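# Weigh steel nuts on scale to reach red mark

## Task

Move steel nuts one at a time from the tray onto the dish of the scale, and stop at the number of nuts that puts the needle closest to the red mark. The dish may hold nothing but these nuts, and each nut, once released, may rest only on the dish or on other nuts. At the end the scale and all nuts must be motionless and must stay put without the robot holding or propping them. Anything the robot is still touching at the end must not drop by more than about a fingernail's width once let go. Nothing may be pushed or dropped off the table.

## Robot and tools

ROBOT. One seven-joint xArm7 arm with a two-finger parallel gripper. The fingers extend along the gripper's +z axis and close along its y axis. The reported hand point (end_effector_position) lies between the finger pads about 2 cm short of the tips. Closing pushes the tips roughly 10 mm further along +z. Joint ranges in rad: waist and the three roll joints ±6.283, shoulder -2.059 to 2.094, elbow -0.192 to 3.927, wrist pitch -1.693 to 3.142. The elbow never quite fully straightens.

FRAMES. The state line is in the scene frame: origin on the table top under the arm's base, +z up, +y to the left when facing +x. Positions are in metres, orientation is a quaternion in w,x,y,z order, velocities in m/s and rad/s. The base may sit tilted, and the printed hand position gets less accurate far from the base. Motion commands, however, are expressed in the gripper's own axes.

THE ROW. Every motion uses one row of 7 numbers, each in [-1, 1]: dx, dy, dz, rx, ry, rz, opening. The first six are an offset, not a pose: a displacement along the gripper's x, y, z axes plus a rotation vector (rx, ry, rz), where 1.0 equals 0.6 m or 180 degrees. The offset is counted from the gripper pose printed in the most recent result that shows it; before any result in the current scene shows it, and for any call after the first within one reply, it is counted from wherever the hand is when the action begins. Opening is absolute: +1 fully open (0.084 m), -1 closed. A row of zero offsets is not a pause; it drives the hand back to that reference pose.

execute_actions. Argument actions is a list with zero or one entry. An empty list just returns the state with pictures. An action is {"rows": [...], "steps": n}: 1 to 15 rows, n from 3 to 15 (default 15), each step lasting 1/30 s. Every row is measured from the same reference, not stacked on the previous row; if rows run out, the last one repeats. A wait is {"steps": n} with n up to 300, counted from the last result, so your reply time eats into it. Optional pictures (true/false) adds camera images.

move. target is one row as above. speed is the path's top speed in m/s, 0.002 to 0.5 (default 0.25); rotation is capped at twice that value in rad/s. The path is a straight line lasting 0.5 to 10 s (longer ones stop early), the gripper turns the short way, and nothing on the path is avoided. The hand can lag, drift, or exceed speed, mainly with a nearly straight arm. The opening is applied at the start. The result adds a "move:" line with the ending (done, off_target, moving, held, fault), limits that acted (paced: pose was clipped; held: some steps blocked, after which the arm may lurch fast), and the remaining distance to target. Pictures are included.

wait. seconds from 0 to 10; nothing new is commanded meanwhile.

zoom_image. camera is one of cam_head_left, cam_head_right, cam_high, cam_low, cam_wrist (each 504x504). region is [x0, y0, x1, y1] in pixels from the top-left corner, at most 504 by 504.

read_manual. section "licences" (default) returns URDF licence text; no motion.

finished_scene. scene is the number of the current scene. Answering without any tool call ends the whole run.

CONTROL DETAILS. Each step, the commanded pose is clamped to within 70 mm and 16 degrees of the measured pose; position wins over orientation if both cannot be met. After an action, the arm only continues to the last clamped pose, so read the result and send the remainder. Results are taken 3 steps before an action ends; those steps finish while you reply. Joint targets move at most 3.14 rad/s and need 0.16 s to ramp up.

RESULT LINES. The state line (pose, velocities), grip_measured (finger opening on the command scale), joint positions and joint torques (with per-unit offset, scale and noise; nonzero even in free air). "pose unreachable" means the clearance check altered or blocked the command; HELD flags the affected steps. "Hand target" appears only when no steps are pending and shows where the controller is steering. MOTOR HOT warns at 65 °C; at 80 °C an OVER-TEMPERATURE FAULT brakes the arm until it cools. A TORQUE FAULT occurs when a joint hits its load limit (waist and shoulder 44.5, upper arm roll, elbow, forearm roll 26.7, wrist pitch and wrist roll 17.8 N m, held load included): the arm backs off, freezes 10 s and drops the rest of the call.

GRIPPING. To hold a nut, command an opening clearly below grip_measured; a larger gap squeezes harder, up to about 24 N per pad for parts under about 6 cm. Fast closing hits harder.

AVOID. Fast or deep contacts (force grows with speed and with how far the target lies past the surface), dropping or flinging nuts, knocking items off the table, faults, and leaving the gripper resting on the scale or nuts. Loose items may get an occasional small shove, so recheck the needle before finishing.

Each tool is called after "Emit:" by a JSON object that holds its "op" and its "data", one argument or row to a line.

## Session

Emit:
{"op": "execute_actions", "data": {
  "actions": []
}}

Scene clock: 0.00 s of 7600.00 s.
end_effector_position=(+0.6278, +0.2166, +0.3314) grip_measured=+1.00 end_effector_quat_wxyz=(+0.427, +0.807, +0.073, +0.402) end_effector_velocity=(+0.000, -0.001, +0.001) end_effector_angular_velocity=(-0.001, -0.000, -0.002)
Joint positions: [ 0.618  0.556  0.018  1.51  -1.414  1.233  1.225  0.084]
Joint velocities: [-0.    -0.001 -0.001 -0.     0.001  0.001 -0.    -0.   ]
Joint torques (N m, as the arm reports them, + toward a larger angle): no reading
Hand target: +0.628, +0.217, +0.331; +0.427, +0.807, +0.073, +0.402

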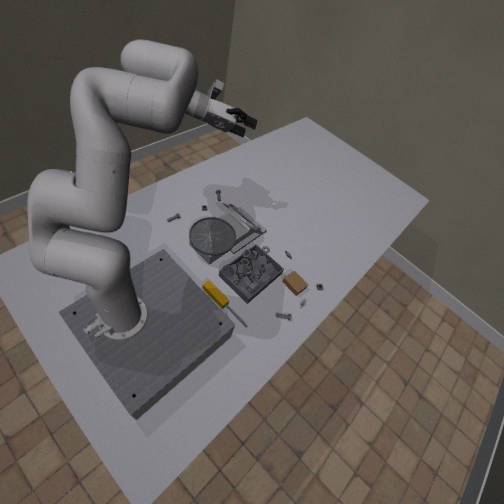

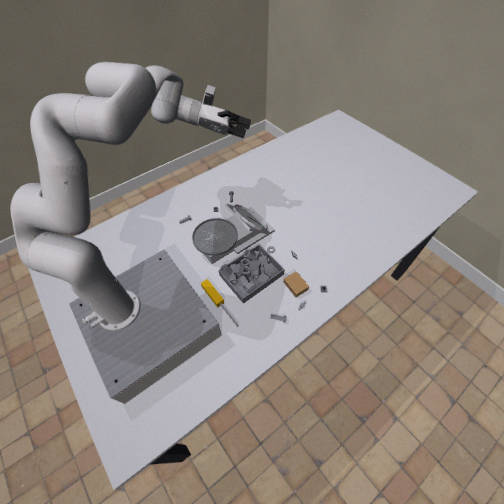

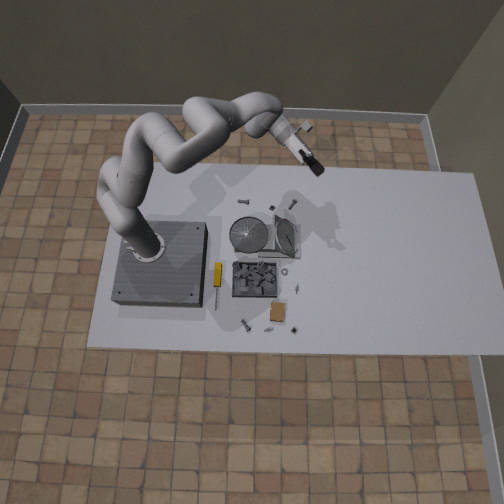

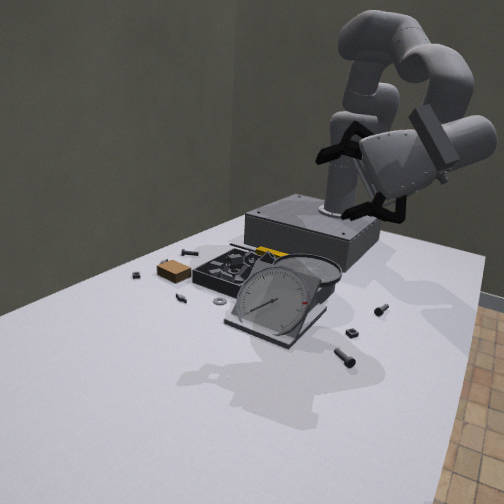

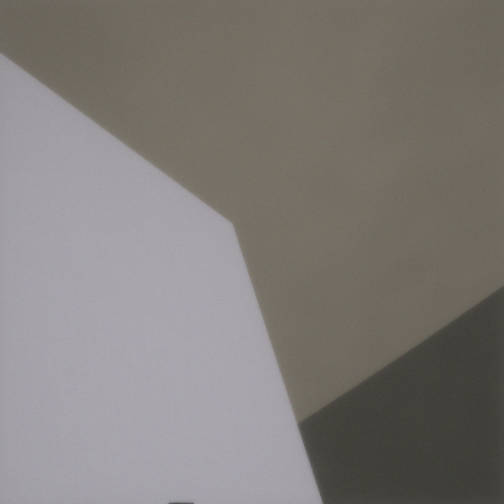

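Emit:
{"op": "move", "data": {
  "target": [-0.626,0.287,0.097,0.290,-0.273,0.050,0.3],
  "speed": 0.2
}}

Emit:
{"op": "zoom_image", "data": {
  "camera": "cam_low",
  "region": [220,200,400,350]
}}

Scene clock: 3.83 s of 7600.00 s.
end_effector_position=(+0.3809, -0.1018, +0.2241) grip_measured=+0.29 end_effector_quat_wxyz=(+0.004, +1.000, -0.001, +0.003) end_effector_velocity=(-0.002, -0.003, -0.001) end_effector_angular_velocity=(+0.005, +0.006, -0.003)
Joint positions: [ 0.135 -0.116 -0.413  0.683 -0.066  0.788 -0.21   0.056]
Joint velocities: [-0.004  0.003 -0.006  0.003  0.006  0.007 -0.012  0.   ]
Joint torques (N m, as the arm reports them, + toward a larger angle): [  0.34 -17.97   1.49  13.26   0.39  -2.81  -0.37]
Hand target: +0.381, -0.102, +0.224; +0.004, +1.000, -0.002, +0.003
Off the commanded pose: 0.003 m, 0 deg.
Kept back: nothing.
move: done

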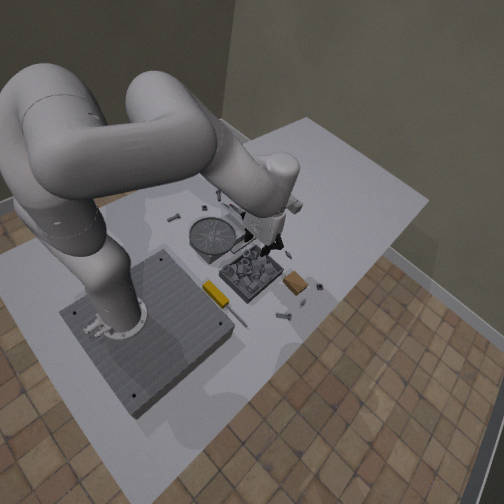

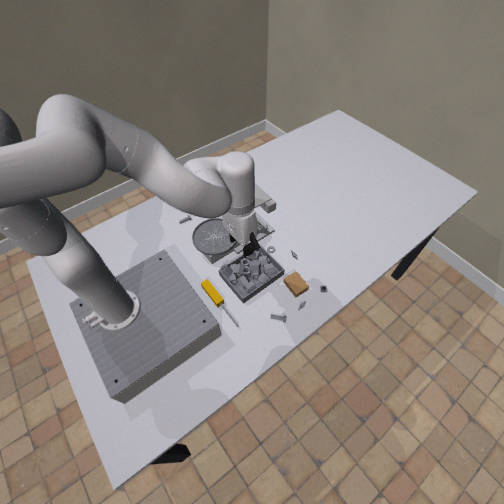

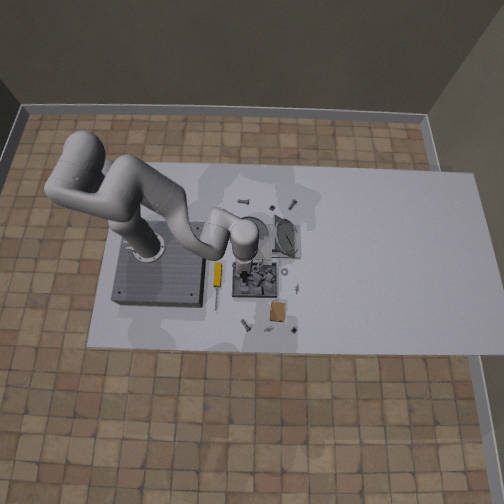

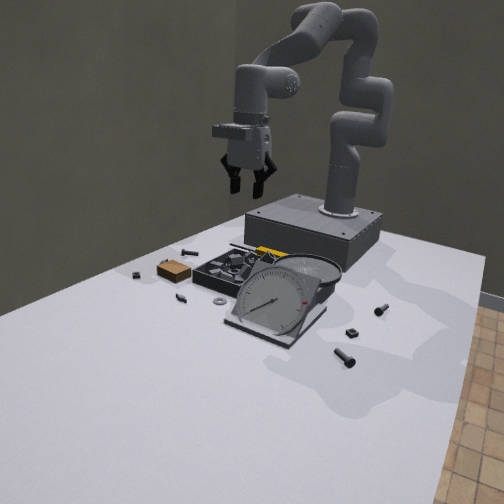

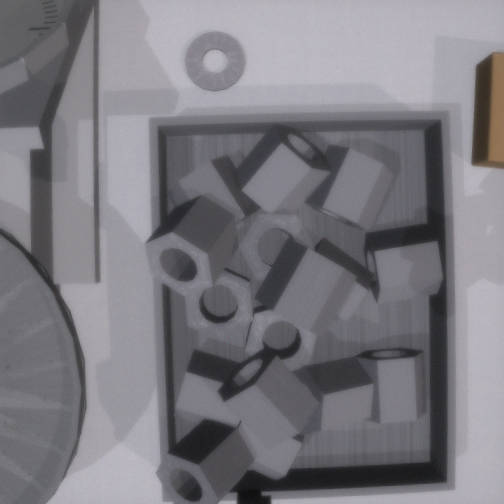

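Region (220, 200, 400, 350) of cam_low's 504x504 image, scaled by 2.800, with more detail than that image has.

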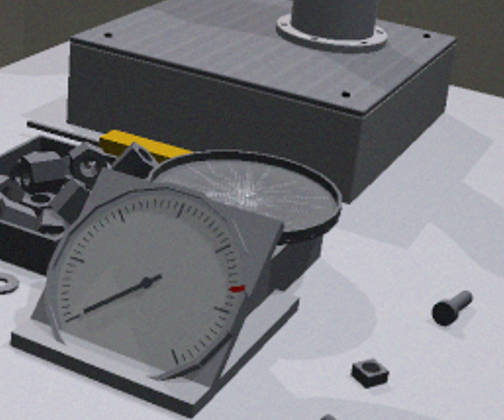

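Emit:
{"op": "move", "data": {
  "target": [0.098,0.077,0.2,0,0,-0.545,0.2],
  "speed": 0.3
}}

Emit:
{"op": "move", "data": {
  "target": [0,0,0.09,0,0,0,0.2],
  "speed": 0.04
}}

Scene clock: 7.40 s of 7600.00 s.
end_effector_position=(+0.4402, -0.1491, +0.1046) grip_measured=+0.19 end_effector_quat_wxyz=(+0.006, +0.656, +0.755, -0.001) end_effector_velocity=(-0.000, +0.001, -0.002) end_effector_angular_velocity=(+0.004, +0.002, +0.010)
Joint positions: [-0.08   0.387 -0.251  0.878  0.191  0.508 -2.174  0.052]
Joint velocities: [-0.005  0.003  0.006  0.     0.003  0.001 -0.012  0.   ]
Joint torques (N m, as the arm reports them, + toward a larger angle): [  0.29 -29.26  -2.92  11.21   0.58  -2.76  -0.5 ]
Hand target: +0.440, -0.149, +0.104; +0.005, +0.656, +0.755, -0.001
Off the commanded pose: 0.000 m, 0 deg.
Kept back: nothing.
move: done

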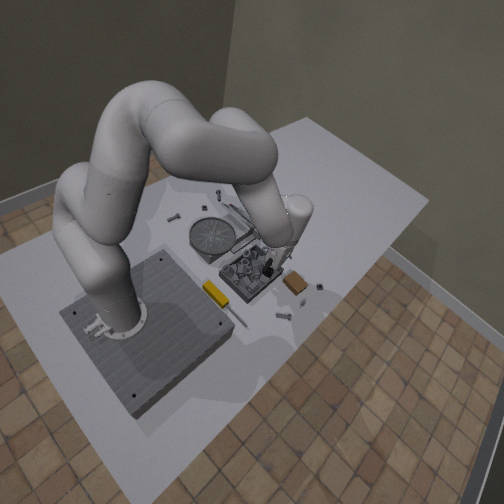

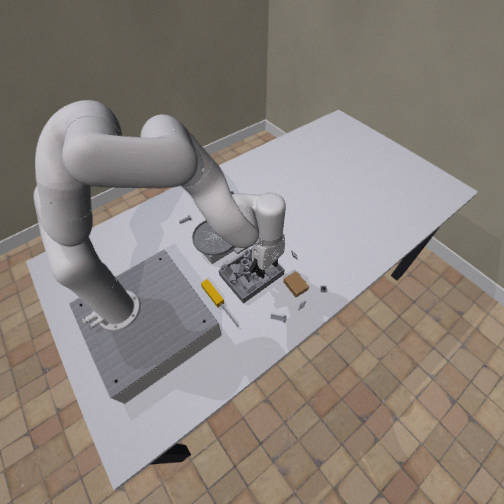

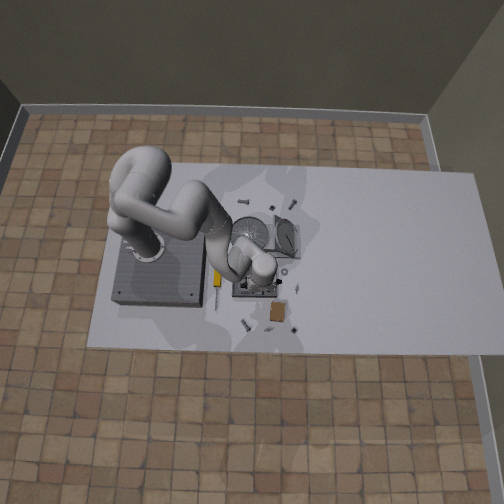

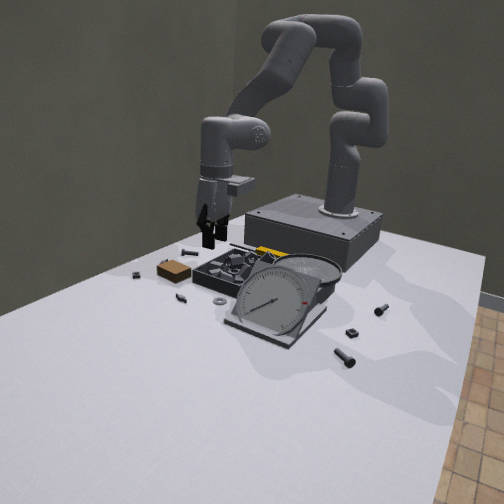

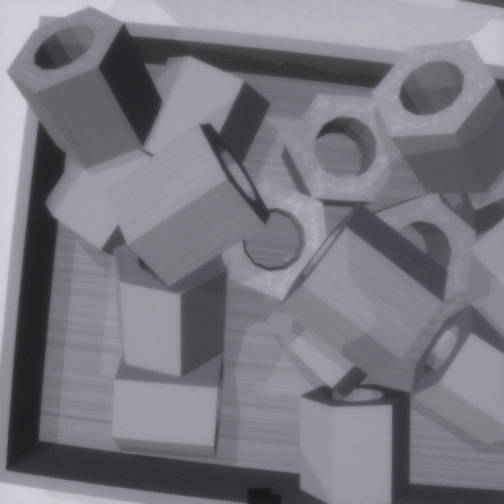

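Scene clock: 9.03 s of 7600.00 s.
end_effector_position=(+0.4437, -0.1507, +0.0537) grip_measured=+0.20 end_effector_quat_wxyz=(+0.010, +0.656, +0.754, +0.000) end_effector_velocity=(-0.001, +0.001, -0.003) end_effector_angular_velocity=(+0.001, +0.003, +0.001)
Joint positions: [-0.123  0.532 -0.194  0.904  0.261  0.382 -2.226  0.052]
Joint velocities: [-0.001  0.006  0.003 -0.002  0.002 -0.005 -0.002  0.   ]
Joint torques (N m, as the arm reports them, + toward a larger angle): [  0.01 -14.22  -0.64   4.53   1.04  -1.5   -0.47]
Hand target: +0.440, -0.150, +0.051; +0.006, +0.656, +0.754, -0.001
Off the commanded pose: 0.005 m, 0 deg.
Kept back: nothing.
move: off_target

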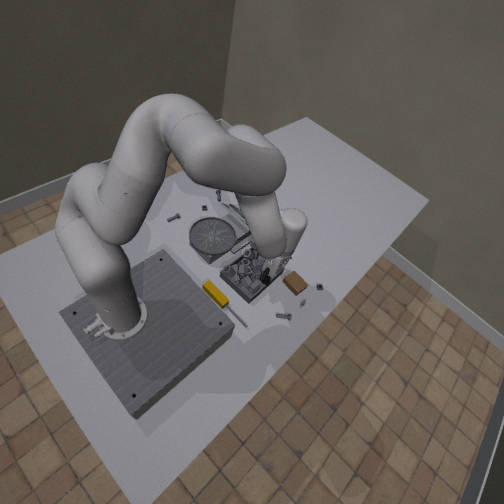

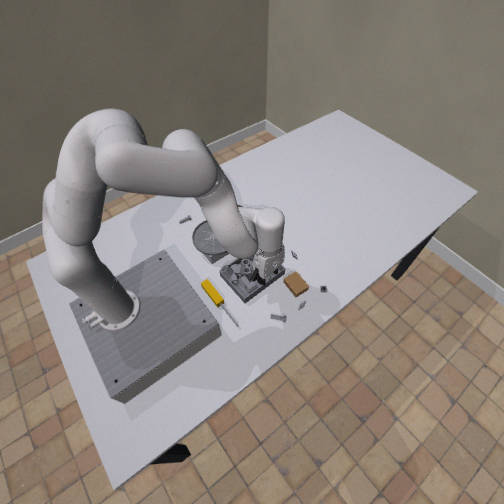

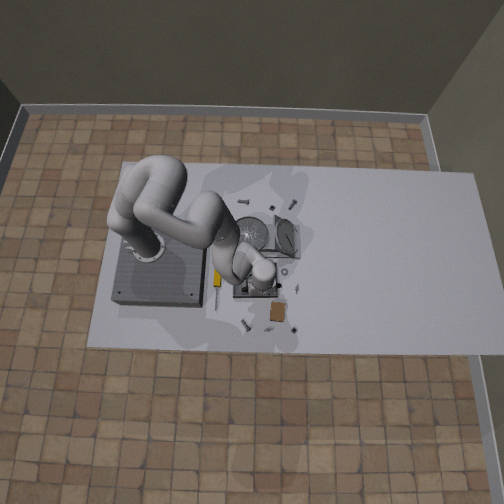

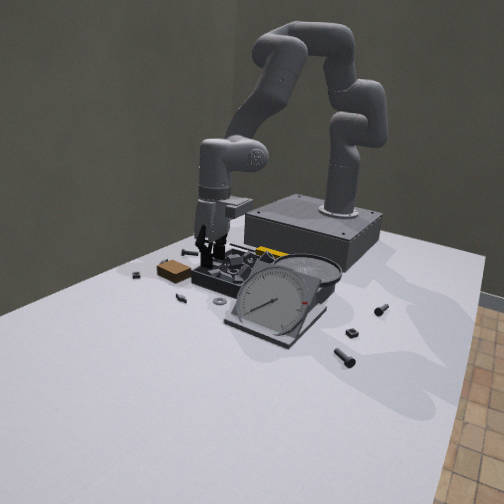

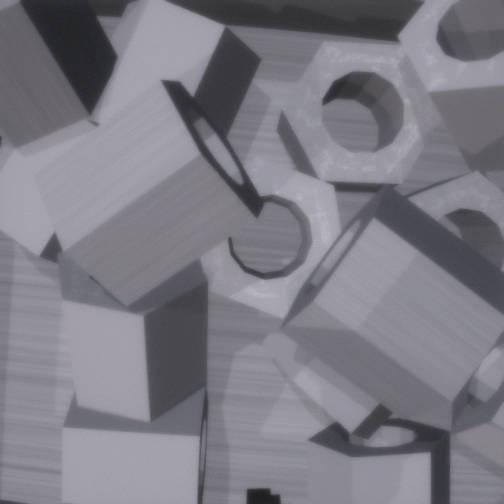

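Emit:
{"op": "move", "data": {
  "target": [0,0,-0.002,0,0,0,-0.6],
  "speed": 0.03
}}

Emit:
{"op": "move", "data": {
  "target": [0,0,-0.18,0,0,0,-0.6],
  "speed": 0.1
}}

Scene clock: 9.97 s of 7600.00 s.
end_effector_position=(+0.4458, -0.1517, +0.0562) grip_measured=-0.61 end_effector_quat_wxyz=(+0.012, +0.657, +0.754, +0.001) end_effector_velocity=(+0.000, -0.001, +0.000) end_effector_angular_velocity=(+0.001, +0.001, -0.001)
Joint positions: [-0.122  0.528 -0.196  0.907  0.26   0.384 -2.225  0.017]
Joint velocities: [-0.    -0.    -0.001  0.002  0.001  0.004 -0.001  0.   ]
Joint torques (N m, as the arm reports them, + toward a larger angle): [ 2.29 -7.57  4.51 -0.28  0.69  2.87 -0.59]
Hand target: +0.444, -0.151, +0.055; +0.010, +0.656, +0.754, +0.000
Off the commanded pose: 0.003 m, 0 deg.
Kept back: nothing.
move: done

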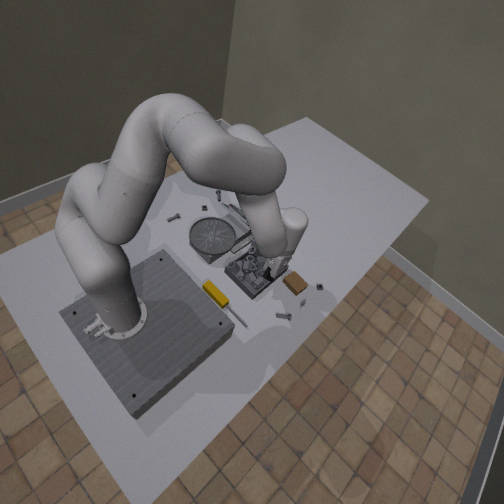

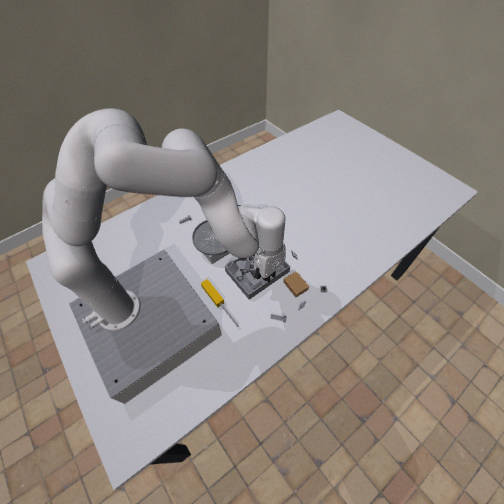

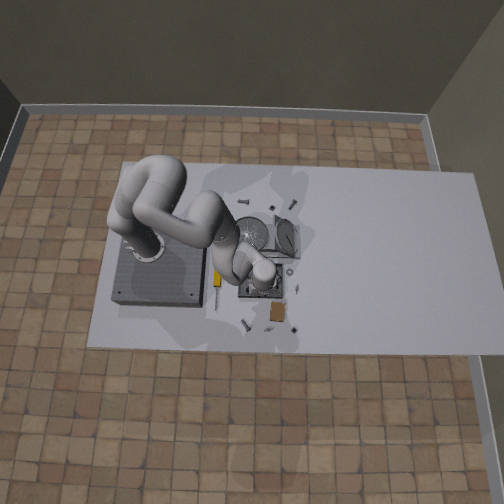

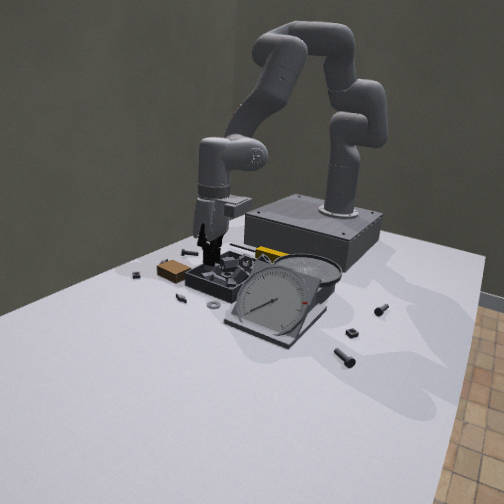

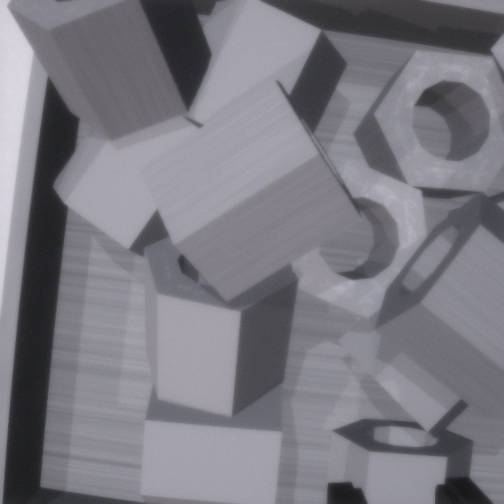

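Scene clock: 11.43 s of 7600.00 s.
end_effector_position=(+0.4437, -0.1502, +0.1639) grip_measured=-0.62 end_effector_quat_wxyz=(+0.011, +0.656, +0.754, +0.001) end_effector_velocity=(+0.001, -0.001, +0.003) end_effector_angular_velocity=(-0.002, -0.004, +0.001)
Joint positions: [-0.057  0.244 -0.287  0.89   0.112  0.644 -2.118  0.017]
Joint velocities: [ 0.    -0.005 -0.001  0.003 -0.004  0.003  0.002 -0.   ]
Joint torques (N m, as the arm reports them, + toward a larger angle): [  0.25 -27.2   -1.9   12.45   0.53  -2.76  -0.73]
Hand target: +0.444, -0.150, +0.164; +0.012, +0.656, +0.754, +0.001
Off the commanded pose: 0.000 m, 0 deg.
Kept back: nothing.
move: done

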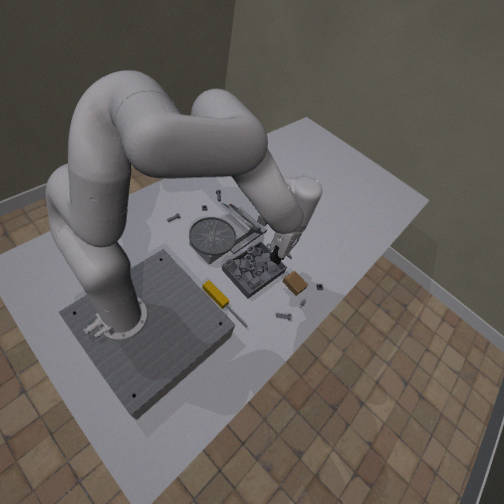

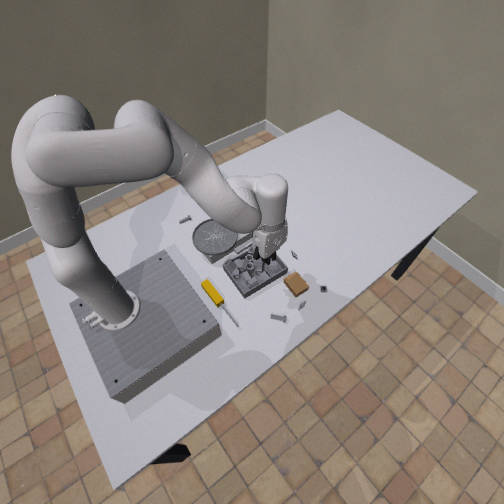

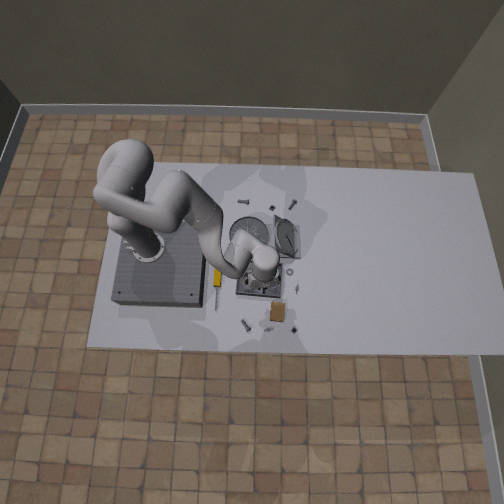

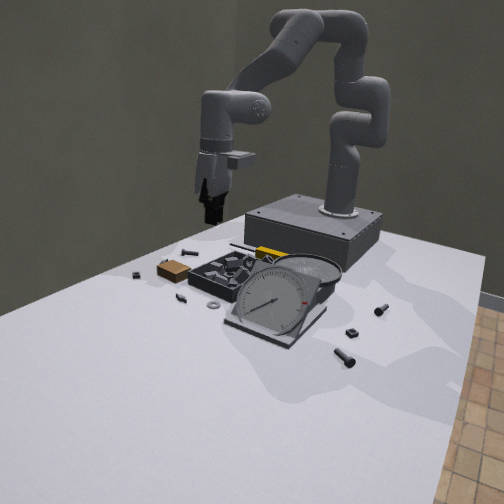

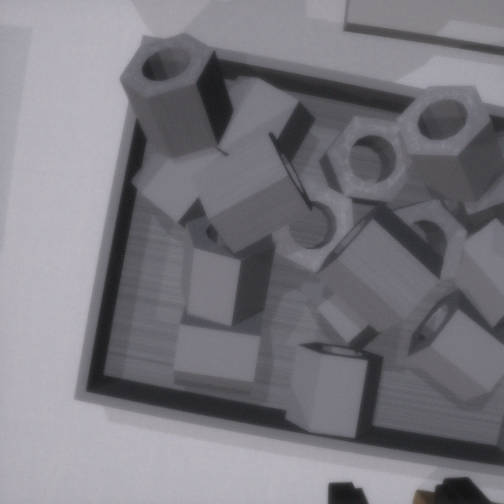

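Emit:
{"op": "move", "data": {
  "target": [0.024,0.004,0.13,-0.006,0.006,0.05,0.2],
  "speed": 0.12
}}

Emit:
{"op": "move", "data": {
  "target": [0,0,0.072,0,0,0,0.2],
  "speed": 0.03
}}

Scene clock: 12.80 s of 7600.00 s.
end_effector_position=(+0.4456, -0.1368, +0.0860) grip_measured=+0.19 end_effector_quat_wxyz=(+0.011, +0.713, +0.700, +0.015) end_effector_velocity=(-0.002, +0.001, -0.003) end_effector_angular_velocity=(+0.002, +0.004, +0.000)
Joint positions: [-0.073  0.431 -0.226  0.867  0.279  0.432 -2.066  0.052]
Joint velocities: [-0.001  0.004  0.004 -0.003  0.002 -0.003 -0.001 -0.   ]
Joint torques (N m, as the arm reports them, + toward a larger angle): [  0.45 -30.12  -2.78  10.67   0.35  -2.93  -0.5 ]
Hand target: +0.445, -0.137, +0.086; +0.010, +0.713, +0.700, +0.015
Off the commanded pose: 0.000 m, 0 deg.
Kept back: nothing.
move: done

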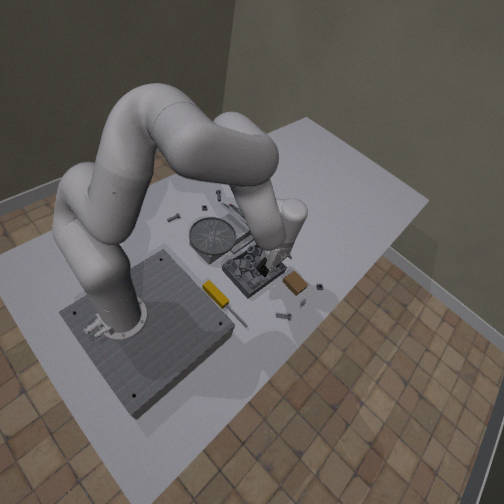

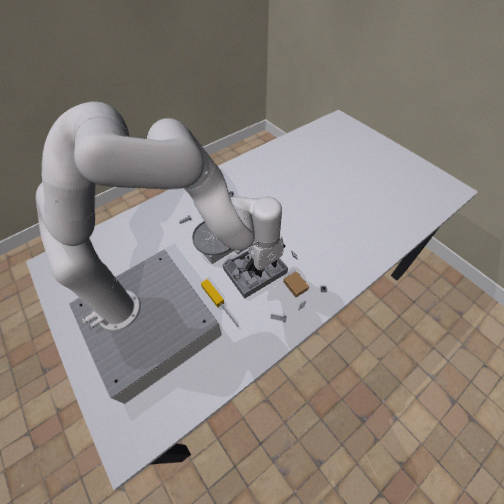

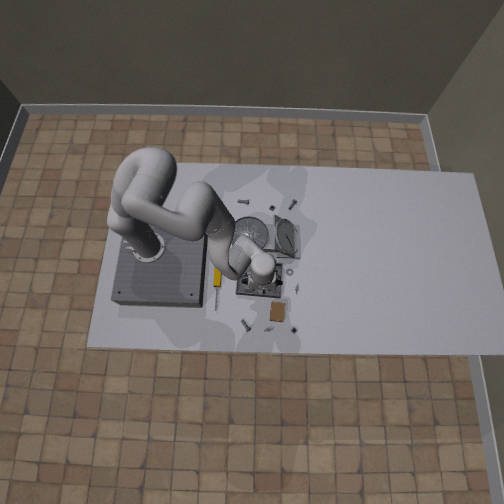

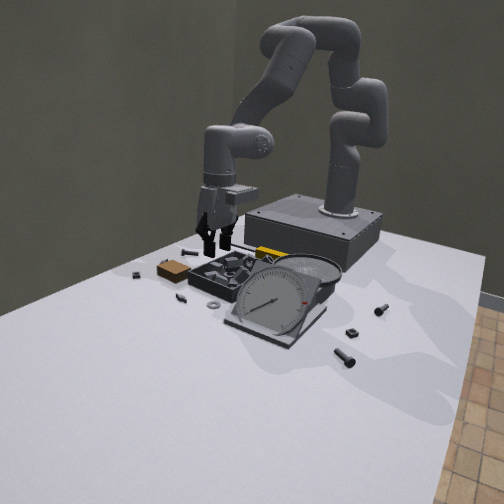

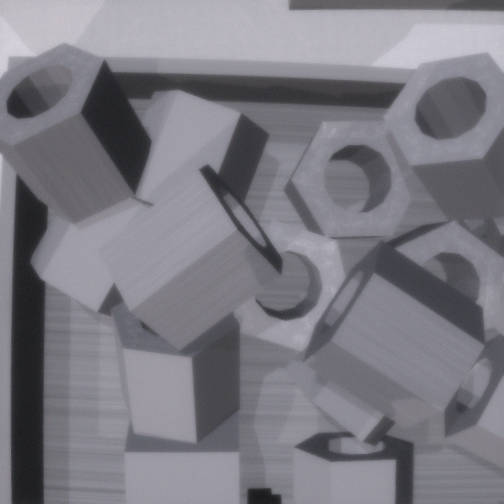

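Scene clock: 14.53 s of 7600.00 s.
end_effector_position=(+0.4494, -0.1384, +0.0452) grip_measured=+0.19 end_effector_quat_wxyz=(+0.014, +0.714, +0.700, +0.017) end_effector_velocity=(-0.001, +0.002, -0.003) end_effector_angular_velocity=(+0.001, +0.003, +0.003)
Joint positions: [-0.115  0.553 -0.171  0.9    0.338  0.336 -2.112  0.052]
Joint velocities: [ 0.002  0.006  0.002 -0.001  0.004 -0.003 -0.003  0.   ]
Joint torques (N m, as the arm reports them, + toward a larger angle): [  2.15 -18.81   2.65   5.13   0.61  -0.72  -0.53]
Hand target: +0.447, -0.136, +0.043; +0.011, +0.713, +0.700, +0.015
Off the commanded pose: 0.004 m, 0 deg.
Kept back: nothing.
move: off_target

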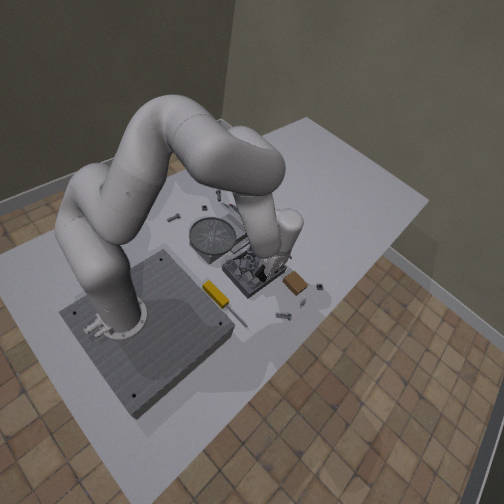

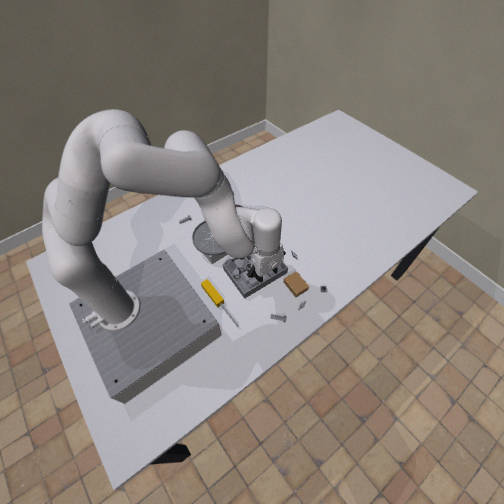

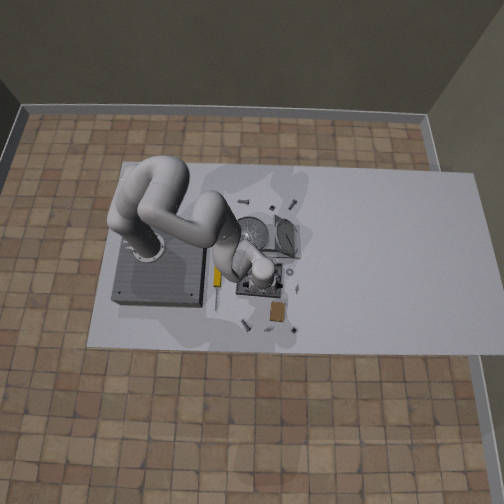

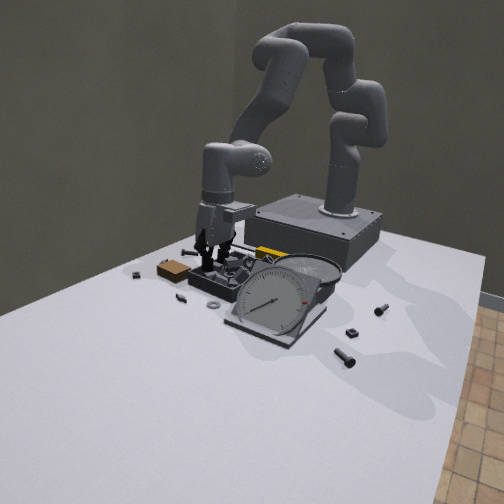

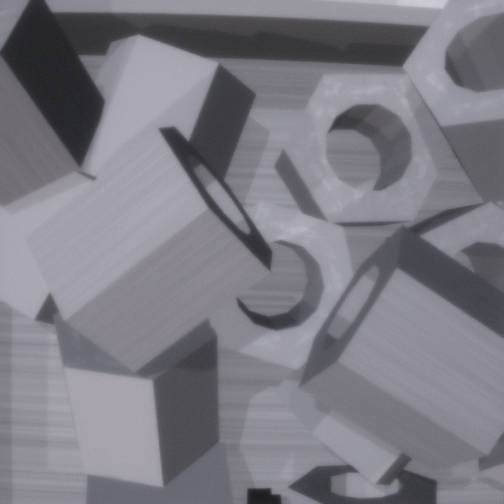

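Emit:
{"op": "move", "data": {
  "target": [0,0,-0.003,0,0,0,-0.6],
  "speed": 0.03
}}

Emit:
{"op": "move", "data": {
  "target": [0,0,-0.19,0,0,0,-0.6],
  "speed": 0.1
}}

Scene clock: 15.70 s of 7600.00 s.
end_effector_position=(+0.4491, -0.1383, +0.0468) grip_measured=-0.36 end_effector_quat_wxyz=(+0.014, +0.714, +0.700, +0.017) end_effector_velocity=(+0.002, -0.001, +0.001) end_effector_angular_velocity=(-0.003, -0.006, +0.001)
Joint positions: [-0.114  0.548 -0.173  0.898  0.335  0.34  -2.11   0.028]
Joint velocities: [-0.    -0.001 -0.     0.002 -0.001 -0.004 -0.    -0.   ]
Joint torques (N m, as the arm reports them, + toward a larger angle): [ -0.41 -32.88  -4.13  10.44   0.39  -3.42  -0.52]
Hand target: +0.449, -0.138, +0.047; +0.014, +0.714, +0.700, +0.017
Off the commanded pose: 0.000 m, 0 deg.
Kept back: nothing.
move: done

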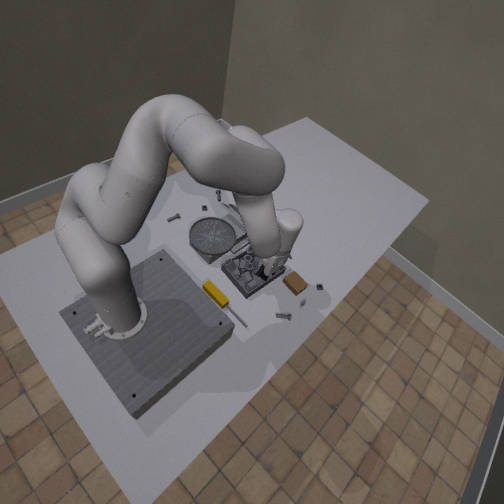

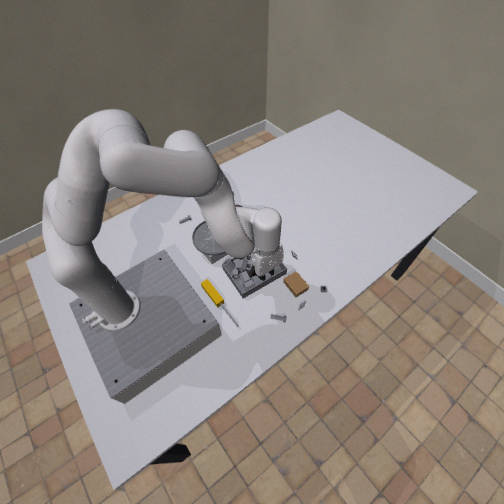

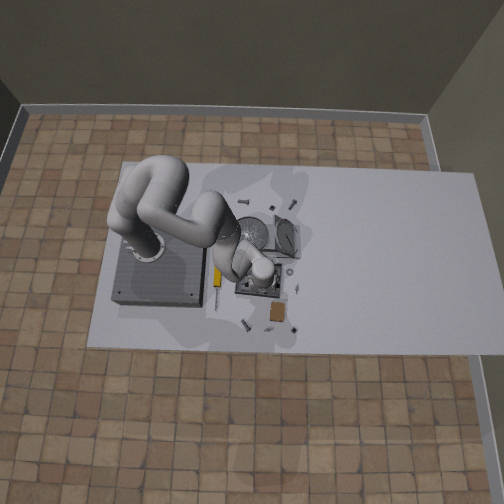

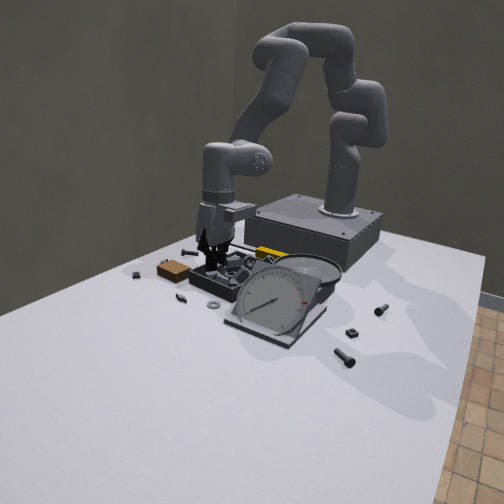

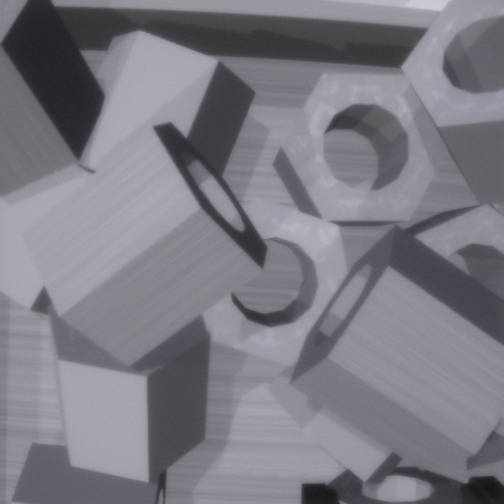

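Scene clock: 17.23 s of 7600.00 s.
end_effector_position=(+0.4442, -0.1386, +0.1604) grip_measured=-0.62 end_effector_quat_wxyz=(+0.013, +0.714, +0.700, +0.016) end_effector_velocity=(+0.001, -0.001, +0.003) end_effector_angular_velocity=(-0.003, -0.004, -0.000)
Joint positions: [-0.035  0.236 -0.29   0.861  0.156  0.609 -1.978  0.017]
Joint velocities: [ 0.    -0.005 -0.003  0.003 -0.004  0.003  0.002 -0.   ]
Joint torques (N m, as the arm reports them, + toward a larger angle): [  0.48 -26.71  -1.64  12.37   0.67  -2.83  -0.68]
Hand target: +0.445, -0.139, +0.161; +0.014, +0.714, +0.700, +0.017
Off the commanded pose: 0.000 m, 0 deg.
Kept back: nothing.
move: done

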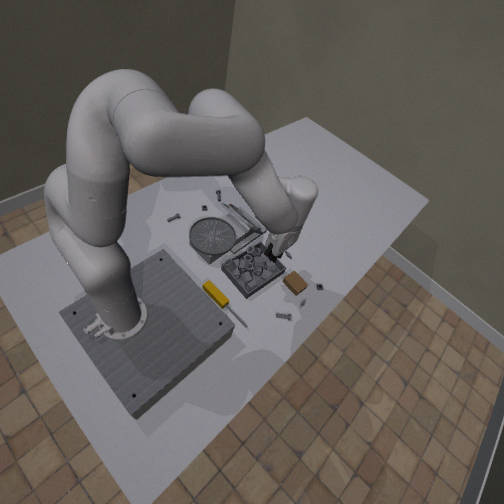

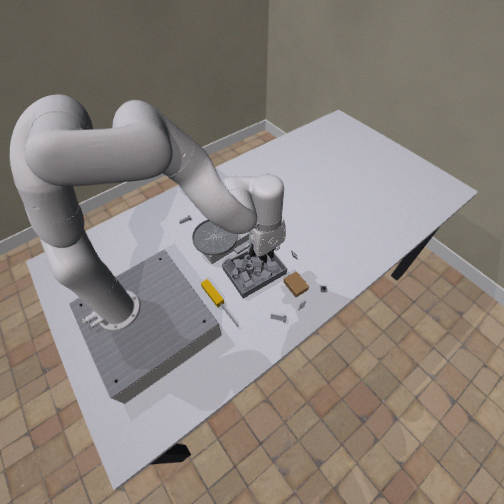

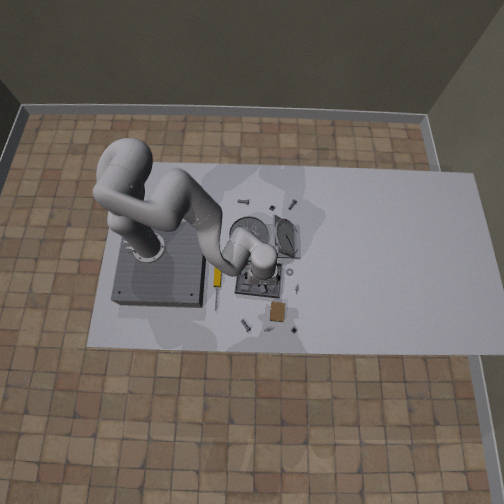

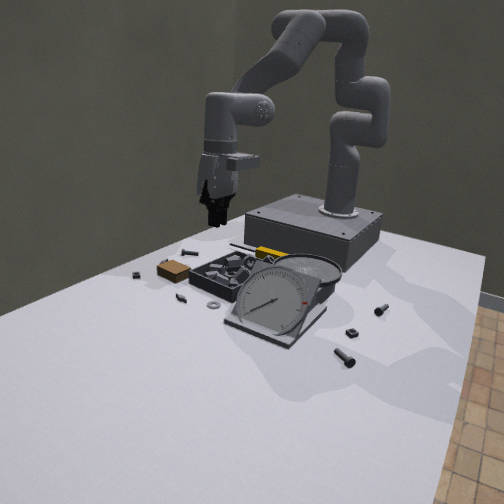

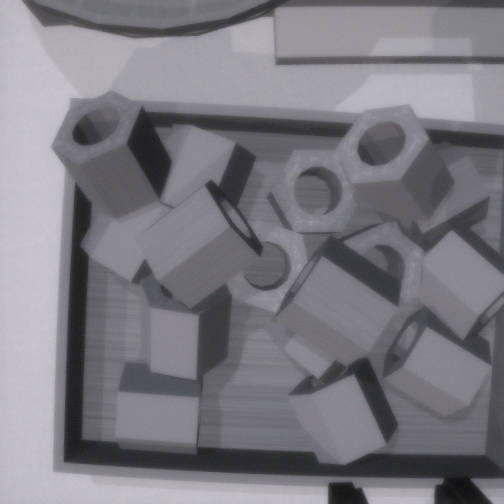

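Emit:
{"op": "move", "data": {
  "target": [0.003,-0.118,0.12,-0.01,0.01,0,0.25],
  "speed": 0.12
}}

Emit:
{"op": "move", "data": {
  "target": [0,0,0.08,0,0,0,0.25],
  "speed": 0.03
}}

Scene clock: 18.70 s of 7600.00 s.
end_effector_position=(+0.3769, -0.1356, +0.0861) grip_measured=+0.24 end_effector_quat_wxyz=(+0.014, +0.713, +0.700, +0.038) end_effector_velocity=(-0.001, -0.000, -0.002) end_effector_angular_velocity=(+0.005, -0.009, +0.003)
Joint positions: [-0.142  0.281 -0.192  0.611  0.389  0.302 -2.23   0.054]
Joint velocities: [-0.02   0.002  0.019 -0.005  0.027 -0.013 -0.031 -0.   ]
Joint torques (N m, as the arm reports them, + toward a larger angle): [  0.88 -24.8   -1.31   9.38   0.41  -2.45  -0.77]
Hand target: +0.376, -0.135, +0.086; +0.014, +0.713, +0.700, +0.038
Off the commanded pose: 0.001 m, 0 deg.
Kept back: nothing.
move: done

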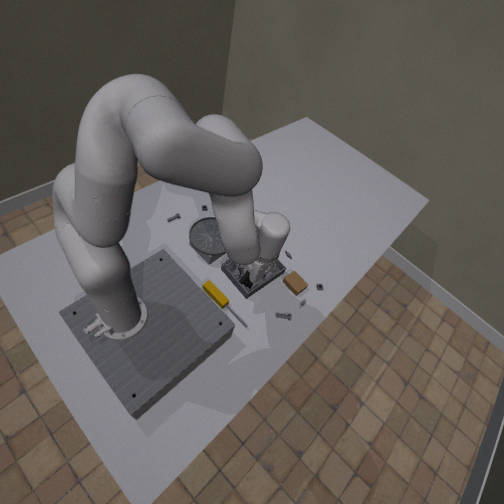

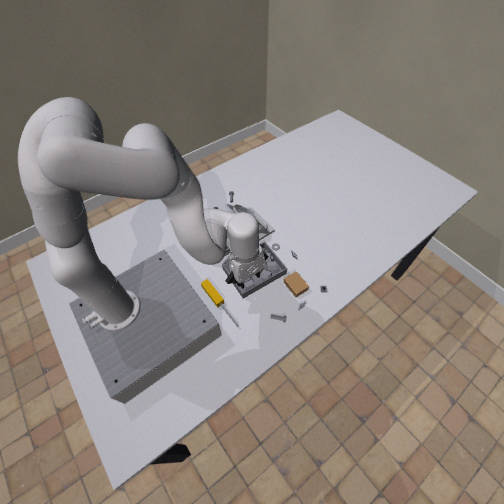

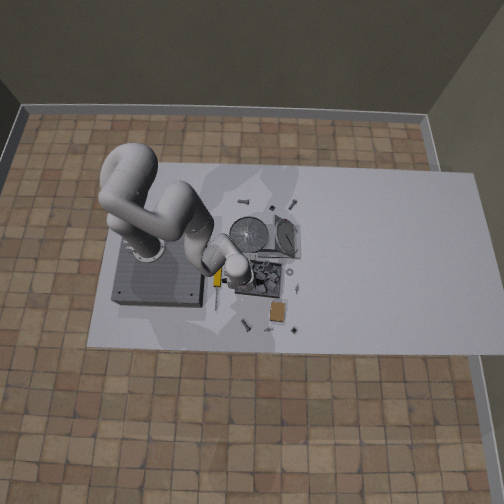

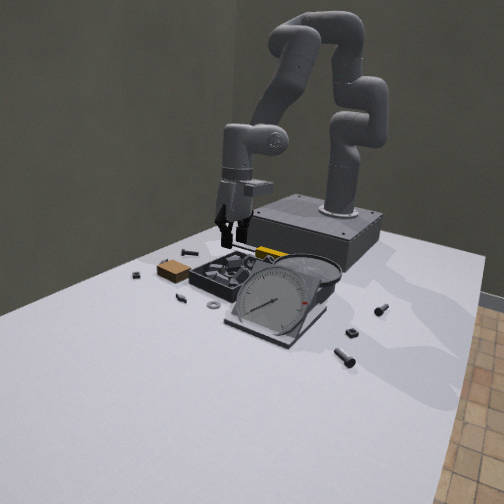

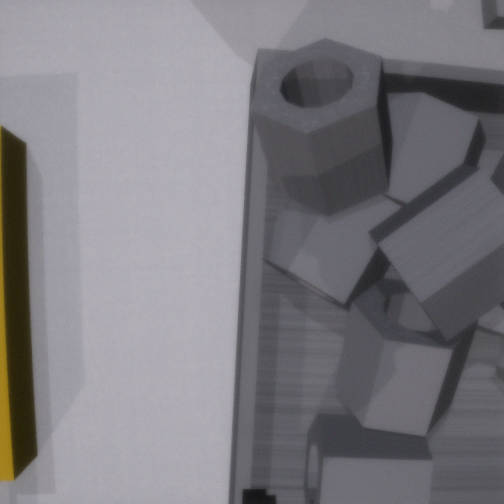

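Scene clock: 20.60 s of 7600.00 s.
end_effector_position=(+0.3891, -0.1373, +0.0461) grip_measured=+0.25 end_effector_quat_wxyz=(+0.024, +0.713, +0.699, +0.043) end_effector_velocity=(-0.000, +0.001, -0.000) end_effector_angular_velocity=(+0.004, +0.001, +0.003)
Joint positions: [-0.23   0.436 -0.071  0.668  0.52   0.176 -2.337  0.055]
Joint velocities: [-0.004 -0.     0.004  0.     0.002  0.004 -0.005 -0.   ]
Joint torques (N m, as the arm reports them, + toward a larger angle): [ 1.86 10.88  5.14 -3.57  0.99  2.91 -0.44]
Hand target: +0.380, -0.134, +0.038; +0.014, +0.713, +0.700, +0.038
Off the commanded pose: 0.012 m, 1 deg.
Kept back: nothing.
move: off_target

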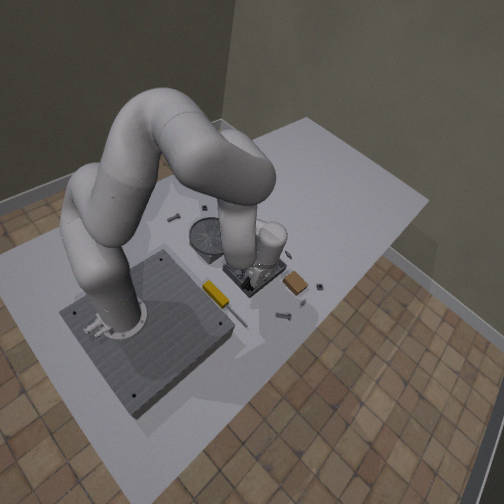

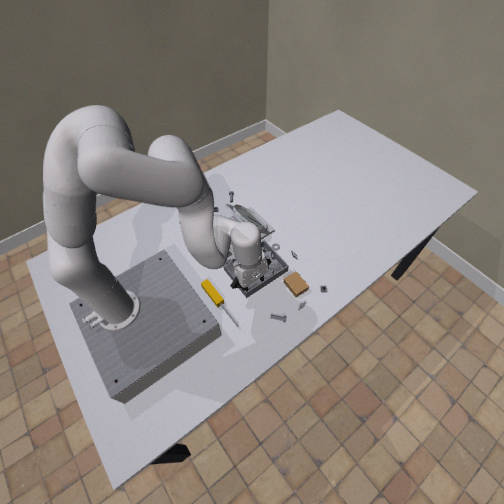

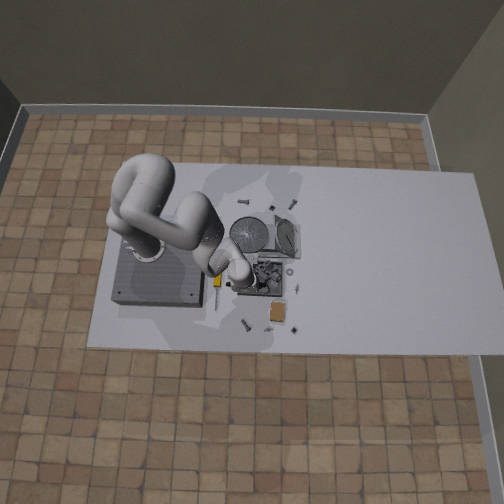

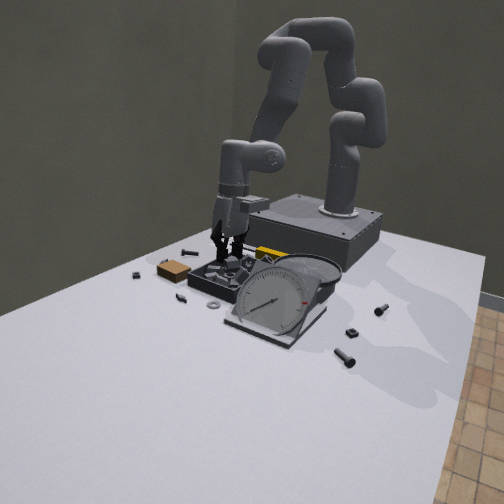

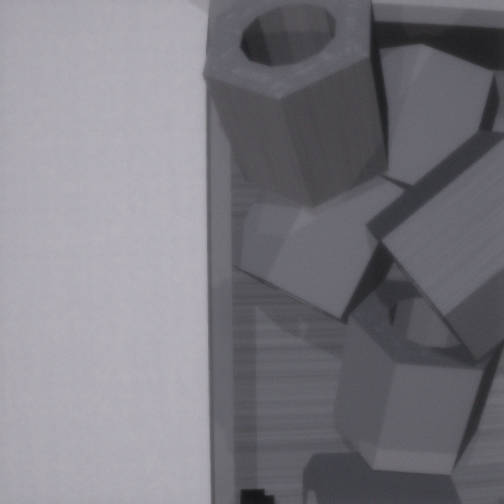

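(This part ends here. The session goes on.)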